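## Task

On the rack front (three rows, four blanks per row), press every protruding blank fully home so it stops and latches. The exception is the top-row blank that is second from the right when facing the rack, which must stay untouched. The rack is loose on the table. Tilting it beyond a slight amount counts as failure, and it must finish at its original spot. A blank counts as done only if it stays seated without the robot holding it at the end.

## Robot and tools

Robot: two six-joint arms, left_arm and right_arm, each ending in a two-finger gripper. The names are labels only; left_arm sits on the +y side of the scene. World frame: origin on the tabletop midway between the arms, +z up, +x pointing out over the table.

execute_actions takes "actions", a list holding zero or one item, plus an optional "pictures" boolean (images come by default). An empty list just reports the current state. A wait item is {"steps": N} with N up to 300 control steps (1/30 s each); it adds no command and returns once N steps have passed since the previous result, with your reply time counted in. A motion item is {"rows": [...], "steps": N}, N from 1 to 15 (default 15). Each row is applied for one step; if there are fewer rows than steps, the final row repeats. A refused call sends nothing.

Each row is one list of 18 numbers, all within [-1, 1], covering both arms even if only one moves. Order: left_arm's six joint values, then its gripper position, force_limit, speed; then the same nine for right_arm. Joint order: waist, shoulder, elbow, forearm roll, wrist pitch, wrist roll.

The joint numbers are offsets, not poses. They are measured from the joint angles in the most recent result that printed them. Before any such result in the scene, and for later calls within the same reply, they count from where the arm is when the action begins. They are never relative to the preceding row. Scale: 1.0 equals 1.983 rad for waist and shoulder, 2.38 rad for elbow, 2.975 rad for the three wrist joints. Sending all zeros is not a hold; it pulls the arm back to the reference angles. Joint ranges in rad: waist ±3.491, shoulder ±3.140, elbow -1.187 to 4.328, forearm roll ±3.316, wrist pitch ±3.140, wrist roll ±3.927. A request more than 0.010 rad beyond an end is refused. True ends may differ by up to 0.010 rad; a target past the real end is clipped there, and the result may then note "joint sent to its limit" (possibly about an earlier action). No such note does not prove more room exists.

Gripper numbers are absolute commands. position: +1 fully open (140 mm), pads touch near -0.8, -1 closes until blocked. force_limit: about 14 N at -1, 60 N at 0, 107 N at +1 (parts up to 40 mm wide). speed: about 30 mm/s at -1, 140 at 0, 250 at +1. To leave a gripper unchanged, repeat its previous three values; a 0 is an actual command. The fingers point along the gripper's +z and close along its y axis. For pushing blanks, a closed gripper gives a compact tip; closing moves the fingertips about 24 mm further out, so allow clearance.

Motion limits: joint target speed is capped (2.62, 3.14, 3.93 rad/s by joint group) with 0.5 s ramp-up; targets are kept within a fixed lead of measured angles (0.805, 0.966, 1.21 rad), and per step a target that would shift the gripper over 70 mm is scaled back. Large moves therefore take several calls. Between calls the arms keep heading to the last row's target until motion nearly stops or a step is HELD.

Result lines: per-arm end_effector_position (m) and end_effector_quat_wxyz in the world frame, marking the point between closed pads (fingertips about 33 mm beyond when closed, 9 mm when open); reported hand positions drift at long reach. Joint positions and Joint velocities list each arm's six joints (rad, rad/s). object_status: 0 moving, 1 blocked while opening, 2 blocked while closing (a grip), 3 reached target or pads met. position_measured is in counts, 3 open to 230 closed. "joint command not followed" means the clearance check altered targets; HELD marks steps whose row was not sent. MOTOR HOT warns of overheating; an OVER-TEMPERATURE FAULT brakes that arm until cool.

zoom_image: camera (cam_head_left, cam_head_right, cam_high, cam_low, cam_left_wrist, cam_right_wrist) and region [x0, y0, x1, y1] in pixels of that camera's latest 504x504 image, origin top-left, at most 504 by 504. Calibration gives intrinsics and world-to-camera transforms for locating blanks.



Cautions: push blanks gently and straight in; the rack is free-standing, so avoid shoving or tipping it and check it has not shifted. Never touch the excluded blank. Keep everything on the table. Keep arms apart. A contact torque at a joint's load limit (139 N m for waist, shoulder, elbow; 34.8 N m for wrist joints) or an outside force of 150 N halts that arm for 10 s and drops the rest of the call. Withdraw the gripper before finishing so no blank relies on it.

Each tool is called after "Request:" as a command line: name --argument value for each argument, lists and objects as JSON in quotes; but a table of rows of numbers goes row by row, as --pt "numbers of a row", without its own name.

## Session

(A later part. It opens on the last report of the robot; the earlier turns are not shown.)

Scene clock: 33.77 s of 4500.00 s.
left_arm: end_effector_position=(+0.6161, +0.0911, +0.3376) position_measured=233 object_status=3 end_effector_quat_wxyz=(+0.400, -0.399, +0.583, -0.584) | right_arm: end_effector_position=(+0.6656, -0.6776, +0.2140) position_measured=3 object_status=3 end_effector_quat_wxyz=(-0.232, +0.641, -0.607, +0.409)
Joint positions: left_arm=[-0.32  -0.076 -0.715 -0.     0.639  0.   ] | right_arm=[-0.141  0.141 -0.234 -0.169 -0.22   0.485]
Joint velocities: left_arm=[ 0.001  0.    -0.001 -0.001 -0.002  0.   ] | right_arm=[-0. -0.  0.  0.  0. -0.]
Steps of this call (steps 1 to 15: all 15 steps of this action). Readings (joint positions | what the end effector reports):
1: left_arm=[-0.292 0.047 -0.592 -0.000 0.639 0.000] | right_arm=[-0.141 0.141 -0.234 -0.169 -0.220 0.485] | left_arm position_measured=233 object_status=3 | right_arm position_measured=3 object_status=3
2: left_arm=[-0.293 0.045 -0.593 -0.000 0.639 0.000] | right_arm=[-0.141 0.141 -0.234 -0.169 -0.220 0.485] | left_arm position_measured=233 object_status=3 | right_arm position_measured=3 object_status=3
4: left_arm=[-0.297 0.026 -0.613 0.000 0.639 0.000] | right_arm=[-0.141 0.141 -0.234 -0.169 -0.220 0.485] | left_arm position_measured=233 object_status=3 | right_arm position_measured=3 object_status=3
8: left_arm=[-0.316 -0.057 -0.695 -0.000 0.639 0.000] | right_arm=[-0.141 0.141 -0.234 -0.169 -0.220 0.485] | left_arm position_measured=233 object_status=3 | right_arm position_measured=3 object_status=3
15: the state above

Request:
execute_actions --actions '[{"rows":[[-0.066,0.0602,0.0871,0,-0.0296,0,-1,0,0,0,0,0,0,0,0,1,0,0]]}]' --pictures false

Request:
execute_actions --actions '[{"rows":[[0.006,0.019,0.0172,0,-0.0011,0,-1,0,0,0,0,0,0,0,0,1,0,0]]}]' --pictures false

Request:
execute_actions --actions '[{"rows":[[0.0075,0.0237,0.022,0,-0.0018,0,-1,0,0,0,0,0,0,0,0,1,0,0]]}]'

Request:
zoom_image --camera "cam_left_wrist" --region '[130,60,330,260]'

Scene clock: 39.93 s of 4500.00 s.
left_arm: end_effector_position=(+0.6252, -0.0148, +0.3696) position_measured=233 object_status=3 end_effector_quat_wxyz=(+0.361, -0.361, +0.608, -0.608) | right_arm: end_effector_position=(+0.6656, -0.6776, +0.2140) position_measured=3 object_status=3 end_effector_quat_wxyz=(-0.232, +0.641, -0.607, +0.409)
Joint positions: left_arm=[-0.451  0.043 -0.508 -0.     0.551  0.   ] | right_arm=[-0.141  0.141 -0.234 -0.169 -0.22   0.485]
Joint velocities: left_arm=[-0.    -0.     0.003  0.     0.001  0.   ] | right_arm=[ 0.     0.     0.    -0.     0.001 -0.   ]
Steps of this call (steps 1 to 15: the robot went on to your last target; steps 16 to 90: nothing new was sent; then 2.67 s passed at rest; steps 91 to 105: all 15 steps of this action). Readings (joint positions | what the end effector reports):
91: left_arm=[-0.320 -0.076 -0.715 -0.000 0.639 0.000] | right_arm=[-0.141 0.141 -0.234 -0.169 -0.220 0.485] | left_arm position_measured=233 object_status=3 | right_arm position_measured=3 object_status=3
92: left_arm=[-0.322 -0.075 -0.713 -0.000 0.639 0.000] | right_arm=[-0.141 0.141 -0.234 -0.169 -0.220 0.485] | left_arm position_measured=233 object_status=3 | right_arm position_measured=3 object_status=3
94: left_arm=[-0.338 -0.061 -0.688 -0.000 0.628 0.000] | right_arm=[-0.141 0.141 -0.234 -0.169 -0.220 0.485] | left_arm position_measured=233 object_status=3 | right_arm position_measured=3 object_status=3
98: left_arm=[-0.405 0.001 -0.581 -0.000 0.582 0.000] | right_arm=[-0.141 0.141 -0.234 -0.169 -0.220 0.485] | left_arm position_measured=233 object_status=3 | right_arm position_measured=3 object_status=3
105: the state above

Scene clock: 40.43 s of 4500.00 s.
left_arm: end_effector_position=(+0.6450, -0.0154, +0.3698) position_measured=233 object_status=3 end_effector_quat_wxyz=(+0.364, -0.364, +0.606, -0.606) | right_arm: end_effector_position=(+0.6656, -0.6776, +0.2140) position_measured=3 object_status=3 end_effector_quat_wxyz=(-0.232, +0.641, -0.607, +0.409)
Joint positions: left_arm=[-0.439  0.081 -0.467 -0.     0.548  0.   ] | right_arm=[-0.141  0.141 -0.234 -0.169 -0.22   0.485]
Joint velocities: left_arm=[-0.    -0.     0.002 -0.    -0.001  0.   ] | right_arm=[ 0.    -0.001  0.     0.    -0.001 -0.   ]
Steps of this call (steps 1 to 15: all 15 steps of this action). Readings (joint positions | what the end effector reports):
1: left_arm=[-0.451 0.043 -0.508 -0.000 0.551 0.000] | right_arm=[-0.141 0.141 -0.234 -0.169 -0.220 0.485] | left_arm position_measured=233 object_status=3 | right_arm position_measured=3 object_status=3
2: left_arm=[-0.450 0.045 -0.505 -0.000 0.551 0.000] | right_arm=[-0.141 0.141 -0.234 -0.169 -0.220 0.485] | left_arm position_measured=233 object_status=3 | right_arm position_measured=3 object_status=3
4: left_arm=[-0.444 0.065 -0.484 -0.000 0.549 0.000] | right_arm=[-0.141 0.141 -0.234 -0.169 -0.220 0.485] | left_arm position_measured=233 object_status=3 | right_arm position_measured=3 object_status=3
8: left_arm=[-0.439 0.081 -0.467 -0.000 0.548 0.000] | right_arm=[-0.141 0.141 -0.234 -0.169 -0.220 0.485] | left_arm position_measured=233 object_status=3 | right_arm position_measured=3 object_status=3
15: the state above

Scene clock: 40.93 s of 4500.00 s.
left_arm: end_effector_position=(+0.6700, -0.0156, +0.3697) position_measured=233 object_status=3 end_effector_quat_wxyz=(+0.369, -0.369, +0.603, -0.603) | right_arm: end_effector_position=(+0.6656, -0.6776, +0.2140) position_measured=3 object_status=3 end_effector_quat_wxyz=(-0.232, +0.641, -0.607, +0.409)
Joint positions: left_arm=[-0.424  0.128 -0.415 -0.     0.543  0.   ] | right_arm=[-0.141  0.141 -0.234 -0.169 -0.22   0.485]
Joint velocities: left_arm=[ 0.001  0.001  0.     0.     0.001 -0.   ] | right_arm=[-0.001  0.     0.    -0.     0.002 -0.   ]
Steps of this call (steps 1 to 15: all 15 steps of this action). Readings (joint positions | what the end effector reports):
1: left_arm=[-0.439 0.081 -0.467 -0.000 0.548 0.000] | right_arm=[-0.141 0.141 -0.234 -0.169 -0.220 0.485] | left_arm position_measured=233 object_status=3 | right_arm position_measured=3 object_status=3
2: left_arm=[-0.438 0.083 -0.464 -0.000 0.548 0.000] | right_arm=[-0.141 0.141 -0.234 -0.169 -0.220 0.485] | left_arm position_measured=233 object_status=3 | right_arm position_measured=3 object_status=3
4: left_arm=[-0.432 0.103 -0.442 -0.000 0.545 0.000] | right_arm=[-0.141 0.141 -0.234 -0.169 -0.220 0.485] | left_arm position_measured=233 object_status=3 | right_arm position_measured=3 object_status=3
8: left_arm=[-0.424 0.128 -0.415 -0.000 0.543 0.000] | right_arm=[-0.141 0.141 -0.234 -0.169 -0.220 0.485] | left_arm position_measured=233 object_status=3 | right_arm position_measured=3 object_status=3
15: the state above
camera_calibration (this result's frames):
cam_left_wrist: T_world_to_cam=[[0.00994442, 0.0881657, -0.996056, 0.349636], [0.0186763, 0.995915, 0.0883397, -0.03098], [0.999776, -0.0194811, 0.00825719, -0.472384], [0, 0, 0, 1]] pos_world=[0.46938, -0.00917501, 0.354894]
cam_right_wrist: T_world_to_cam=[[-0.60531, 0.0355852, -0.795194, 0.594444], [-0.179164, 0.967274, 0.179668, 0.738271], [0.775564, 0.251225, -0.579125, -0.0332828], [0, 0, 0, 1]] pos_world=[0.517908, -0.726902, 0.320781]

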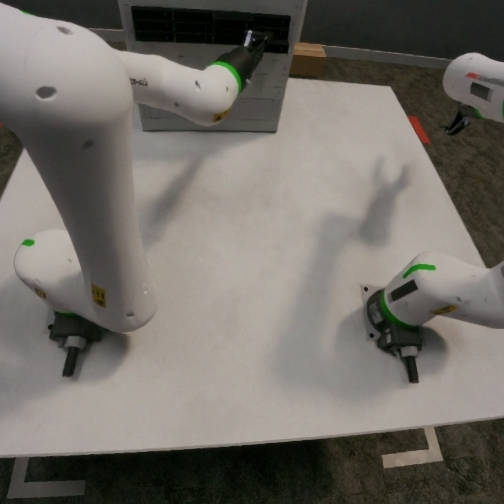

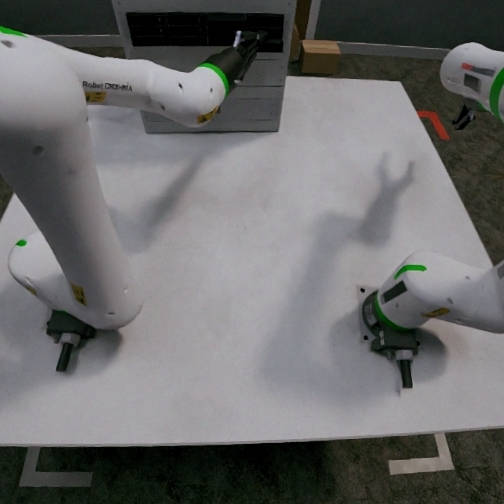

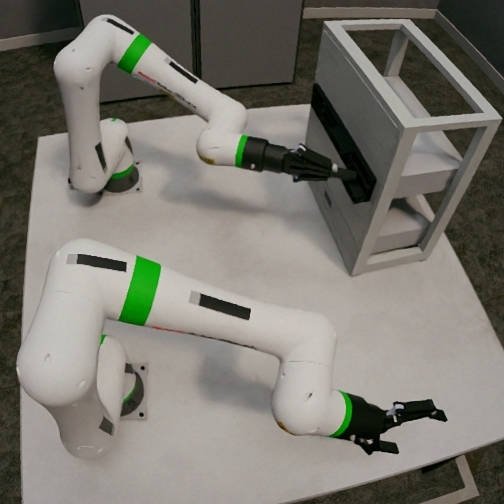

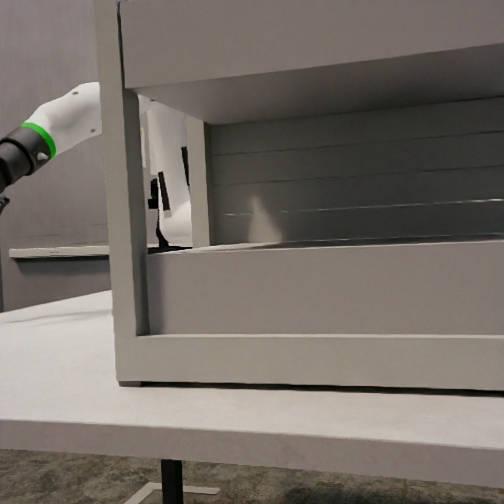

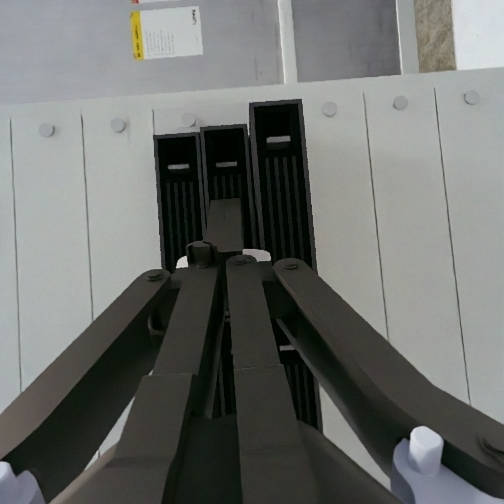

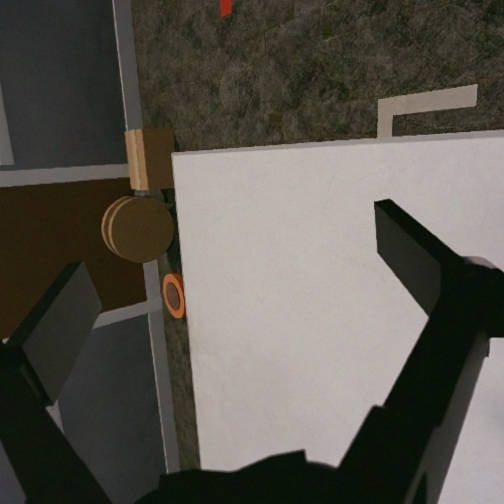

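Region (130, 60, 330, 260) of cam_left_wrist's 504x504 image, scaled by 2.520, with more detail than that image has.

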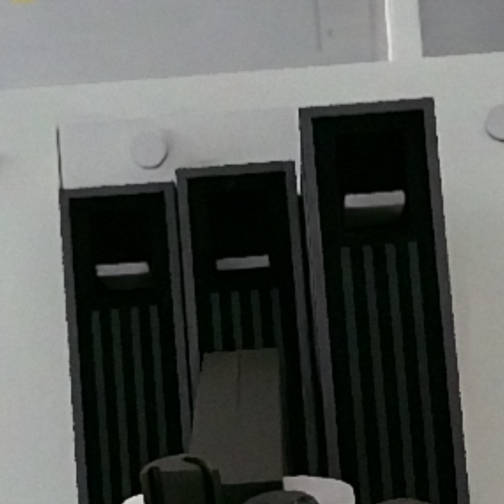

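Request:
execute_actions --actions '[{"rows":[[0.0024,0.0076,0.0072,0,-0.0007,0,-1,0,0,0,0,0,0,0,0,1,0,0]]}]'

Request:
zoom_image --camera "cam_left_wrist" --region '[130,60,330,260]'

Scene clock: 44.40 s of 4500.00 s.
left_arm: end_effector_position=(+0.6781, -0.0156, +0.3697) position_measured=233 object_status=3 end_effector_quat_wxyz=(+0.370, -0.370, +0.602, -0.603) | right_arm: end_effector_position=(+0.6656, -0.6776, +0.2140) position_measured=3 object_status=3 end_effector_quat_wxyz=(-0.232, +0.641, -0.607, +0.409)
Joint positions: left_arm=[-0.419  0.143 -0.397 -0.     0.541  0.   ] | right_arm=[-0.141  0.141 -0.234 -0.169 -0.22   0.485]
Joint velocities: left_arm=[ 0.     0.    -0.001  0.    -0.     0.   ] | right_arm=[-0.     0.001  0.    -0.001 -0.001 -0.   ]
Steps of this call (steps 1 to 15: the robot went on to your last target; steps 16 to 89: nothing new was sent; steps 90 to 104: all 15 steps of this action). Readings (joint positions | what the end effector reports):
90: left_arm=[-0.424 0.128 -0.414 -0.000 0.543 0.000] | right_arm=[-0.141 0.141 -0.234 -0.169 -0.220 0.485] | left_arm position_measured=233 object_status=3 | right_arm position_measured=3 object_status=3
91: left_arm=[-0.424 0.130 -0.412 -0.000 0.543 0.000] | right_arm=[-0.141 0.141 -0.234 -0.169 -0.220 0.485] | left_arm position_measured=233 object_status=3 | right_arm position_measured=3 object_status=3
93: left_arm=[-0.420 0.140 -0.400 -0.000 0.541 0.000] | right_arm=[-0.141 0.141 -0.234 -0.169 -0.220 0.485] | left_arm position_measured=233 object_status=3 | right_arm position_measured=3 object_status=3
97: left_arm=[-0.420 0.143 -0.398 -0.000 0.541 0.000] | right_arm=[-0.141 0.141 -0.234 -0.169 -0.220 0.485] | left_arm position_measured=233 object_status=3 | right_arm position_measured=3 object_status=3
104: the state above
camera_calibration (this result's frames):
cam_left_wrist: T_world_to_cam=[[0.00958192, 0.0882047, -0.996056, 0.349766], [0.0139899, 0.995993, 0.0883336, -0.0279569], [0.999856, -0.0147811, 0.00830955, -0.480449], [0, 0, 0, 1]] pos_world=[0.477419, -0.0101077, 0.354848]
cam_right_wrist: T_world_to_cam=[[-0.60531, 0.0355853, -0.795194, 0.594445], [-0.179164, 0.967274, 0.179668, 0.73827], [0.775565, 0.251225, -0.579125, -0.0332829], [0, 0, 0, 1]] pos_world=[0.517908, -0.726902, 0.320781]

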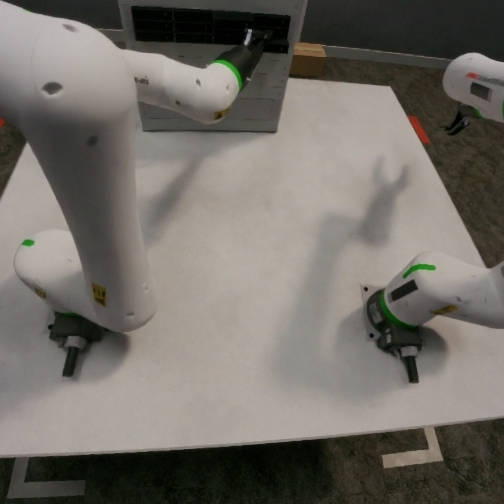

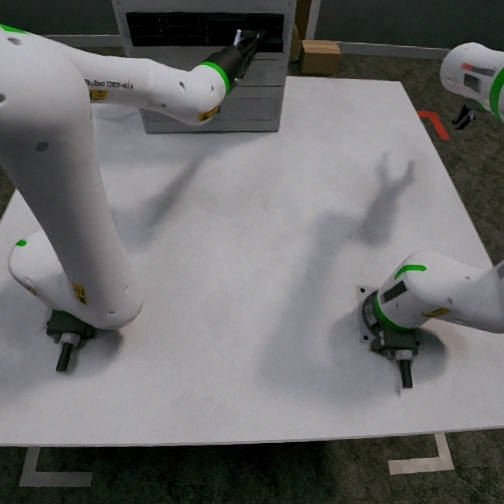

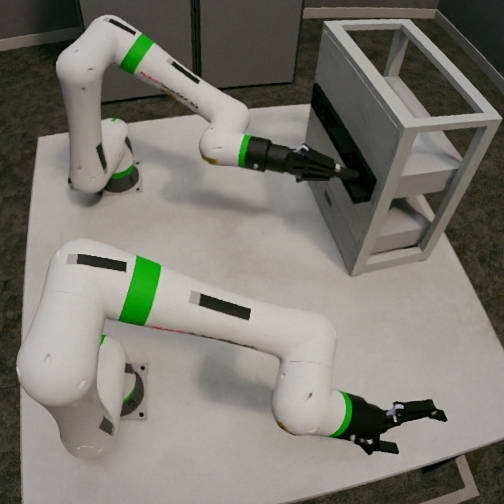

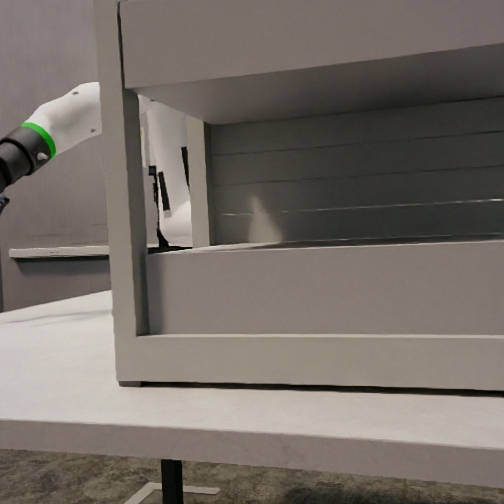

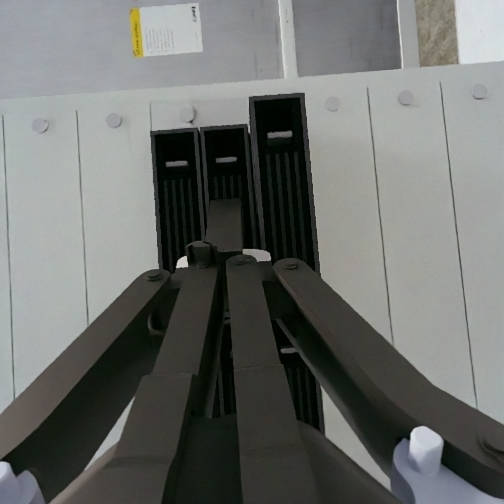

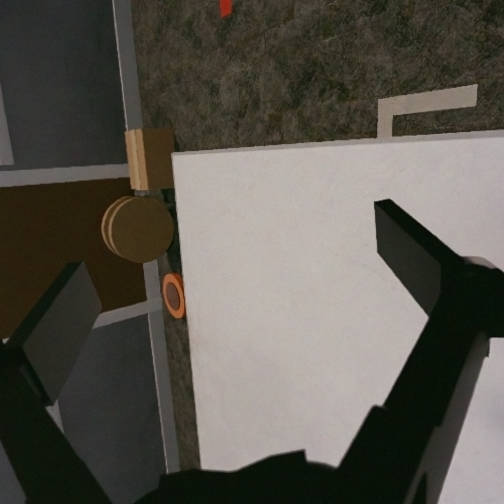

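Region (130, 60, 330, 260) of cam_left_wrist's 504x504 image, scaled by 2.520, with more detail than that image has.

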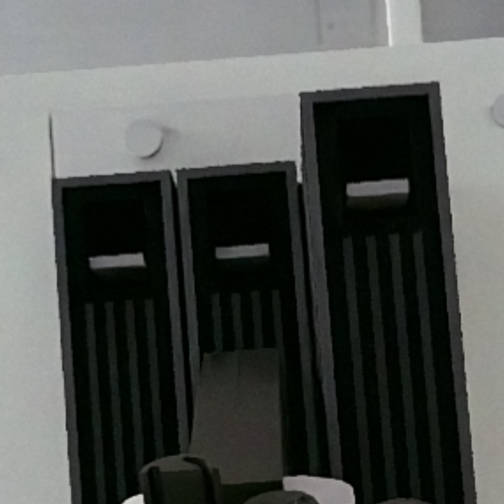

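Request:
execute_actions --actions '[{"rows":[[-0.015,-0.0475,-0.0438,0,0.0033,0,-1,0,0,0,0,0,0,0,0,1,0,0]]}]' --pictures false

Request:
execute_actions --actions '[{"rows":[[0,0.0229,-0.0135,0,0.0261,0,-1,0,0,0,0,0,0,0,0,1,0,0]]}]' --pictures false

Request:
execute_actions --actions '[{"rows":[[0.006,0.0185,0.0174,0,-0.0016,0,-1,0,0,0,0,0,0,0,0,1,0,0]]}]' --pictures false

Request:
execute_actions --actions '[{"rows":[[0.007,0.0214,0.0211,0,-0.0026,0,-1,0,0,0,0,0,0,0,0,1,0,0]]}]' --pictures false

Scene clock: 53.70 s of 4500.00 s.
left_arm: end_effector_position=(+0.6282, -0.0149, +0.3696) position_measured=233 object_status=3 end_effector_quat_wxyz=(+0.361, -0.361, +0.608, -0.608) | right_arm: end_effector_position=(+0.6656, -0.6776, +0.2140) position_measured=3 object_status=3 end_effector_quat_wxyz=(-0.232, +0.641, -0.607, +0.409)
Joint positions: left_arm=[-0.449  0.049 -0.502 -0.     0.55   0.   ] | right_arm=[-0.141  0.141 -0.234 -0.169 -0.22   0.485]
Joint velocities: left_arm=[ 0.     0.    -0.001  0.     0.001  0.   ] | right_arm=[0.001 0.    0.    0.001 0.    0.   ]
Steps of this call (steps 1 to 15: the robot went on to your last target; steps 16 to 90: nothing new was sent; then 5.80 s passed at rest; steps 91 to 105: all 15 steps of this action). Readings (joint positions | what the end effector reports):
91: left_arm=[-0.419 0.143 -0.397 -0.000 0.541 0.000] | right_arm=[-0.141 0.141 -0.234 -0.169 -0.220 0.485] | left_arm position_measured=233 object_status=3 | right_arm position_measured=3 object_status=3
92: left_arm=[-0.420 0.141 -0.400 -0.000 0.541 0.000] | right_arm=[-0.141 0.141 -0.234 -0.169 -0.220 0.485] | left_arm position_measured=233 object_status=3 | right_arm position_measured=3 object_status=3
94: left_arm=[-0.426 0.121 -0.423 0.000 0.542 0.000] | right_arm=[-0.141 0.141 -0.234 -0.169 -0.220 0.485] | left_arm position_measured=233 object_status=3 | right_arm position_measured=3 object_status=3
98: left_arm=[-0.447 0.054 -0.495 -0.000 0.550 0.000] | right_arm=[-0.141 0.141 -0.234 -0.169 -0.220 0.485] | left_arm position_measured=233 object_status=3 | right_arm position_measured=3 object_status=3
105: the state above

Scene clock: 54.20 s of 4500.00 s.
left_arm: end_effector_position=(+0.6282, -0.0150, +0.3406) position_measured=233 object_status=3 end_effector_quat_wxyz=(+0.361, -0.361, +0.608, -0.608) | right_arm: end_effector_position=(+0.6656, -0.6776, +0.2140) position_measured=3 object_status=3 end_effector_quat_wxyz=(-0.232, +0.641, -0.607, +0.409)
Joint positions: left_arm=[-0.449  0.094 -0.534 -0.     0.628  0.   ] | right_arm=[-0.141  0.141 -0.234 -0.169 -0.22   0.485]
Joint velocities: left_arm=[-0.001 -0.001  0.001 -0.    -0.001 -0.   ] | right_arm=[ 0.001 -0.     0.    -0.001 -0.    -0.   ]
Steps of this call (steps 1 to 15: all 15 steps of this action). Readings (joint positions | what the end effector reports):
1: left_arm=[-0.449 0.049 -0.502 -0.000 0.550 0.000] | right_arm=[-0.141 0.141 -0.234 -0.169 -0.220 0.485] | left_arm position_measured=233 object_status=3 | right_arm position_measured=3 object_status=3
2: left_arm=[-0.449 0.050 -0.503 -0.000 0.554 0.000] | right_arm=[-0.141 0.141 -0.234 -0.169 -0.220 0.485] | left_arm position_measured=233 object_status=3 | right_arm position_measured=3 object_status=3
4: left_arm=[-0.449 0.068 -0.516 -0.000 0.585 0.000] | right_arm=[-0.141 0.141 -0.234 -0.169 -0.220 0.485] | left_arm position_measured=233 object_status=3 | right_arm position_measured=3 object_status=3
8: left_arm=[-0.449 0.094 -0.534 -0.000 0.627 0.000] | right_arm=[-0.141 0.141 -0.234 -0.169 -0.220 0.485] | left_arm position_measured=233 object_status=3 | right_arm position_measured=3 object_status=3
15: the state above

Scene clock: 54.70 s of 4500.00 s.
left_arm: end_effector_position=(+0.6480, -0.0155, +0.3405) position_measured=233 object_status=3 end_effector_quat_wxyz=(+0.365, -0.365, +0.606, -0.606) | right_arm: end_effector_position=(+0.6656, -0.6776, +0.2140) position_measured=3 object_status=3 end_effector_quat_wxyz=(-0.232, +0.641, -0.607, +0.409)
Joint positions: left_arm=[-0.437  0.131 -0.492 -0.     0.623  0.   ] | right_arm=[-0.141  0.141 -0.234 -0.169 -0.22   0.485]
Joint velocities: left_arm=[ 0.001 -0.     0.001  0.    -0.001 -0.   ] | right_arm=[-0.001 -0.     0.    -0.     0.001 -0.   ]
Steps of this call (steps 1 to 15: all 15 steps of this action). Readings (joint positions | what the end effector reports):
1: left_arm=[-0.449 0.094 -0.534 -0.000 0.628 0.000] | right_arm=[-0.141 0.141 -0.234 -0.169 -0.220 0.485] | left_arm position_measured=233 object_status=3 | right_arm position_measured=3 object_status=3
2: left_arm=[-0.449 0.096 -0.532 -0.000 0.628 0.000] | right_arm=[-0.141 0.141 -0.234 -0.169 -0.220 0.485] | left_arm position_measured=233 object_status=3 | right_arm position_measured=3 object_status=3
4: left_arm=[-0.442 0.115 -0.510 -0.000 0.626 0.000] | right_arm=[-0.141 0.141 -0.234 -0.169 -0.220 0.485] | left_arm position_measured=233 object_status=3 | right_arm position_measured=3 object_status=3
8: left_arm=[-0.437 0.131 -0.493 -0.000 0.623 0.000] | right_arm=[-0.141 0.141 -0.234 -0.169 -0.220 0.485] | left_arm position_measured=233 object_status=3 | right_arm position_measured=3 object_status=3
15: the state above

Scene clock: 55.20 s of 4500.00 s.
left_arm: end_effector_position=(+0.6715, -0.0157, +0.3406) position_measured=233 object_status=3 end_effector_quat_wxyz=(+0.369, -0.369, +0.603, -0.603) | right_arm: end_effector_position=(+0.6656, -0.6776, +0.2140) position_measured=3 object_status=3 end_effector_quat_wxyz=(-0.232, +0.641, -0.607, +0.409)
Joint positions: left_arm=[-0.423  0.173 -0.442 -0.     0.615  0.   ] | right_arm=[-0.141  0.141 -0.234 -0.169 -0.22   0.485]
Joint velocities: left_arm=[-0.     0.     0.    -0.001  0.001 -0.   ] | right_arm=[-0.001  0.    -0.     0.002 -0.001  0.   ]
Steps of this call (steps 1 to 15: all 15 steps of this action). Readings (joint positions | what the end effector reports):
1: left_arm=[-0.437 0.131 -0.492 -0.000 0.623 0.000] | right_arm=[-0.141 0.141 -0.234 -0.169 -0.220 0.485] | left_arm position_measured=233 object_status=3 | right_arm position_measured=3 object_status=3
2: left_arm=[-0.437 0.133 -0.490 -0.000 0.623 0.000] | right_arm=[-0.141 0.141 -0.234 -0.169 -0.220 0.485] | left_arm position_measured=233 object_status=3 | right_arm position_measured=3 object_status=3
4: left_arm=[-0.430 0.153 -0.466 -0.000 0.619 0.000] | right_arm=[-0.141 0.141 -0.234 -0.169 -0.220 0.485] | left_arm position_measured=233 object_status=3 | right_arm position_measured=3 object_status=3
8: left_arm=[-0.423 0.173 -0.442 -0.000 0.616 0.000] | right_arm=[-0.141 0.141 -0.234 -0.169 -0.220 0.485] | left_arm position_measured=233 object_status=3 | right_arm position_measured=3 object_status=3
15: the state above

Request:
execute_actions --actions '[{"rows":[[0.0021,0.0064,0.0063,0,-0.0008,0,-1,0,0,0,0,0,0,0,0,1,0,0]]}]' --pictures false

Request:
execute_actions --actions '[{"rows":[[-0.015,-0.046,-0.044,0,0.005,0,-1,0,0,0,0,0,0,0,0,1,0,0]]}]'

Request:
zoom_image --camera "cam_left_wrist" --region '[80,20,380,320]'

Scene clock: 71.17 s of 4500.00 s.
left_arm: end_effector_position=(+0.6785, -0.0156, +0.3405) position_measured=233 object_status=3 end_effector_quat_wxyz=(+0.370, -0.370, +0.602, -0.603) | right_arm: end_effector_position=(+0.6656, -0.6776, +0.2140) position_measured=3 object_status=3 end_effector_quat_wxyz=(-0.232, +0.641, -0.607, +0.409)
Joint positions: left_arm=[-0.419  0.186 -0.427 -0.     0.613  0.   ] | right_arm=[-0.141  0.141 -0.234 -0.169 -0.22   0.485]
Joint velocities: left_arm=[ 0.001  0.    -0.    -0.     0.     0.   ] | right_arm=[ 0.    -0.001  0.     0.    -0.001 -0.   ]
Steps of this call (steps 1 to 15: the robot went on to your last target; steps 16 to 90: nothing new was sent; then 12.47 s passed at rest; steps 91 to 105: all 15 steps of this action). Readings (joint positions | what the end effector reports):
91: left_arm=[-0.423 0.173 -0.442 -0.000 0.616 0.000] | right_arm=[-0.141 0.141 -0.234 -0.169 -0.220 0.485] | left_arm position_measured=233 object_status=3 | right_arm position_measured=3 object_status=3
92: left_arm=[-0.423 0.175 -0.440 -0.000 0.616 0.000] | right_arm=[-0.141 0.141 -0.234 -0.169 -0.220 0.485] | left_arm position_measured=233 object_status=3 | right_arm position_measured=3 object_status=3
94: left_arm=[-0.420 0.184 -0.429 -0.000 0.614 0.000] | right_arm=[-0.141 0.141 -0.234 -0.169 -0.220 0.485] | left_arm position_measured=233 object_status=3 | right_arm position_measured=3 object_status=3
98: left_arm=[-0.419 0.186 -0.427 -0.000 0.613 0.000] | right_arm=[-0.141 0.141 -0.234 -0.169 -0.220 0.485] | left_arm position_measured=233 object_status=3 | right_arm position_measured=3 object_status=3
105: the state above

Scene clock: 71.67 s of 4500.00 s.
left_arm: end_effector_position=(+0.6288, -0.0151, +0.3415) position_measured=233 object_status=3 end_effector_quat_wxyz=(+0.361, -0.361, +0.607, -0.608) | right_arm: end_effector_position=(+0.6656, -0.6776, +0.2140) position_measured=3 object_status=3 end_effector_quat_wxyz=(-0.232, +0.641, -0.607, +0.409)
Joint positions: left_arm=[-0.449  0.095 -0.532 -0.     0.628  0.   ] | right_arm=[-0.141  0.141 -0.234 -0.169 -0.22   0.485]
Joint velocities: left_arm=[-0.    -0.    -0.    -0.002 -0.002  0.   ] | right_arm=[-0.    -0.    -0.     0.001  0.    -0.   ]
Steps of this call (steps 1 to 15: all 15 steps of this action). Readings (joint positions | what the end effector reports):
1: left_arm=[-0.419 0.186 -0.427 -0.000 0.613 0.000] | right_arm=[-0.141 0.141 -0.234 -0.169 -0.220 0.485] | left_arm position_measured=233 object_status=3 | right_arm position_measured=3 object_status=3
2: left_arm=[-0.420 0.185 -0.429 -0.000 0.613 0.000] | right_arm=[-0.141 0.141 -0.234 -0.169 -0.220 0.485] | left_arm position_measured=233 object_status=3 | right_arm position_measured=3 object_status=3
4: left_arm=[-0.425 0.166 -0.451 -0.000 0.616 0.000] | right_arm=[-0.141 0.141 -0.234 -0.169 -0.220 0.485] | left_arm position_measured=233 object_status=3 | right_arm position_measured=3 object_status=3
8: left_arm=[-0.447 0.100 -0.525 -0.000 0.627 0.000] | right_arm=[-0.141 0.141 -0.234 -0.169 -0.220 0.485] | left_arm position_measured=233 object_status=3 | right_arm position_measured=3 object_status=3
15: the state above
camera_calibration (this result's frames):
cam_left_wrist: T_world_to_cam=[[0.0131791, 0.0873728, -0.996089, 0.319818], [0.0433242, 0.99519, 0.0878672, -0.0435069], [0.998974, -0.0443127, 0.00933036, -0.431146], [0, 0, 0, 1]] pos_world=[0.428373, -0.00375103, 0.326412]
cam_right_wrist: T_world_to_cam=[[-0.60531, 0.0355853, -0.795194, 0.594445], [-0.179164, 0.967274, 0.179668, 0.73827], [0.775564, 0.251225, -0.579125, -0.0332827], [0, 0, 0, 1]] pos_world=[0.517908, -0.726902, 0.320781]

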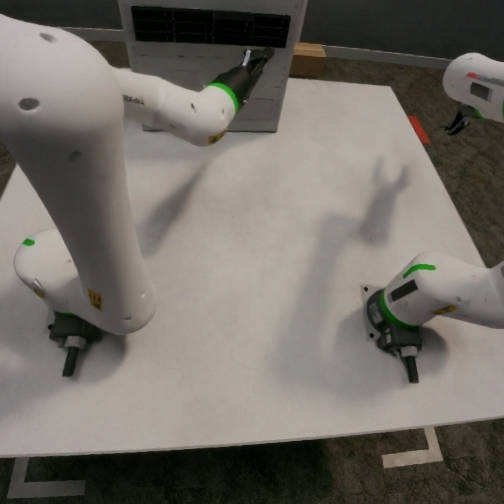

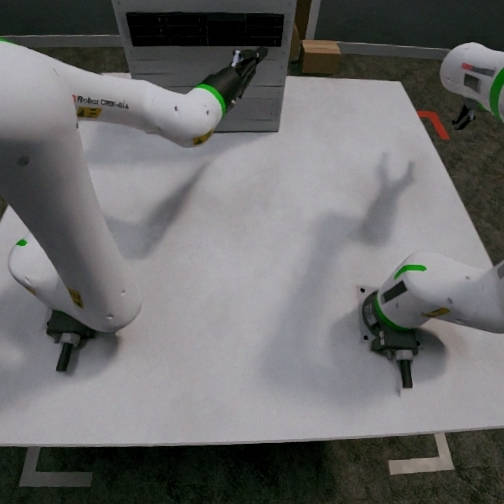

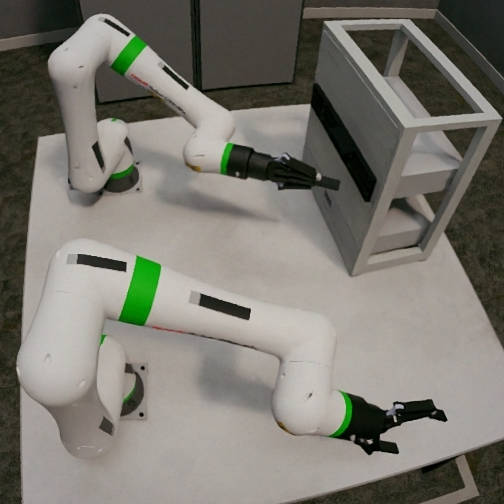

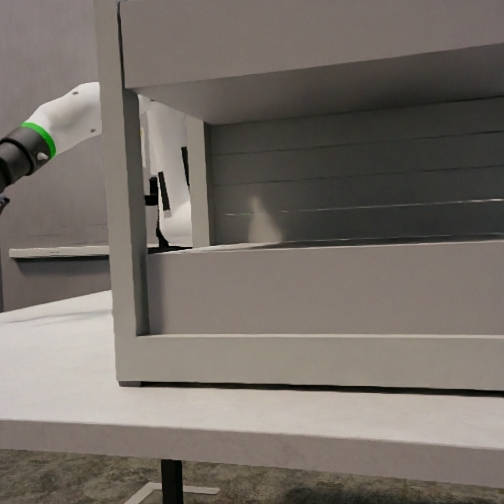

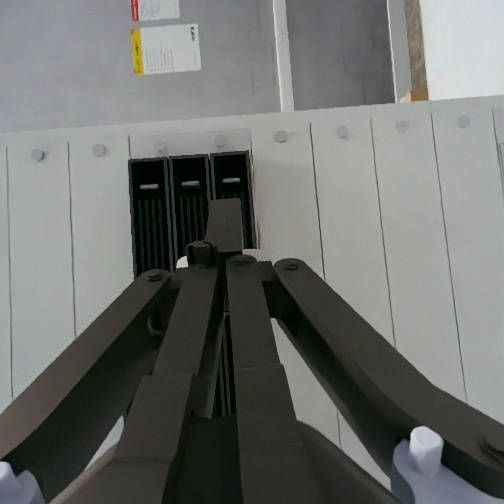

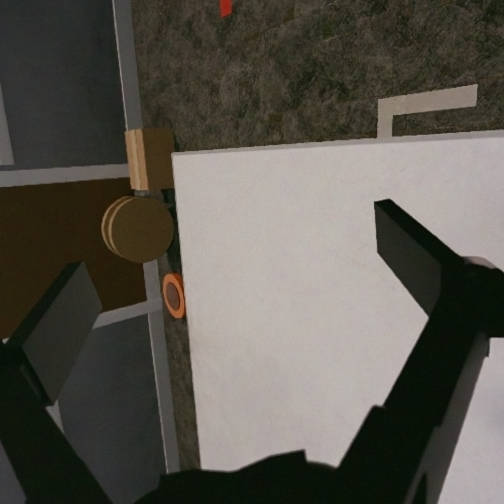

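Region (80, 20, 380, 320) of cam_left_wrist's 504x504 image, scaled by 1.680, with more detail than that image has.

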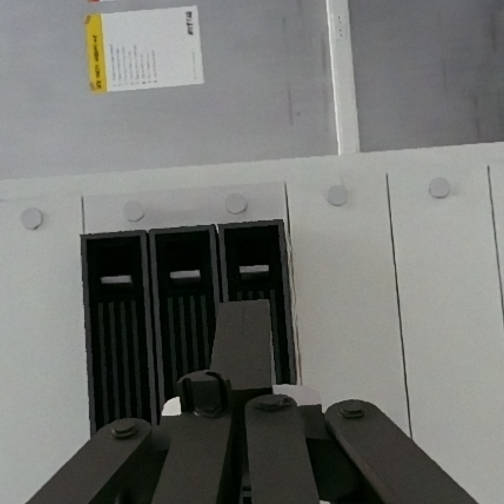

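Request:
zoom_image --camera "cam_head_right" --region '[115,0,295,60]'

Request:
zoom_image --camera "cam_high" --region '[290,70,400,210]'

Region (115, 0, 295, 60) of cam_head_right's 504x504 image, scaled by 2.800, with more detail than that image has.

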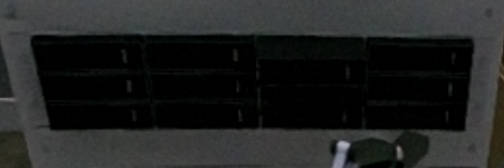

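Region (290, 70, 400, 210) of cam_high's 504x504 image, scaled by 3.600, with more detail than that image has; it fills the left 396 columns of this view, and the rest is white.

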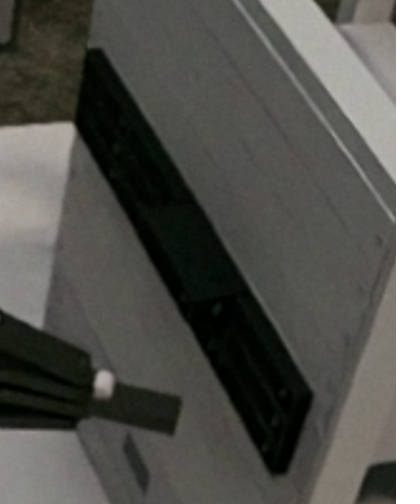

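Request:
finished_scene --scene 2

The scene is finished: the task was done.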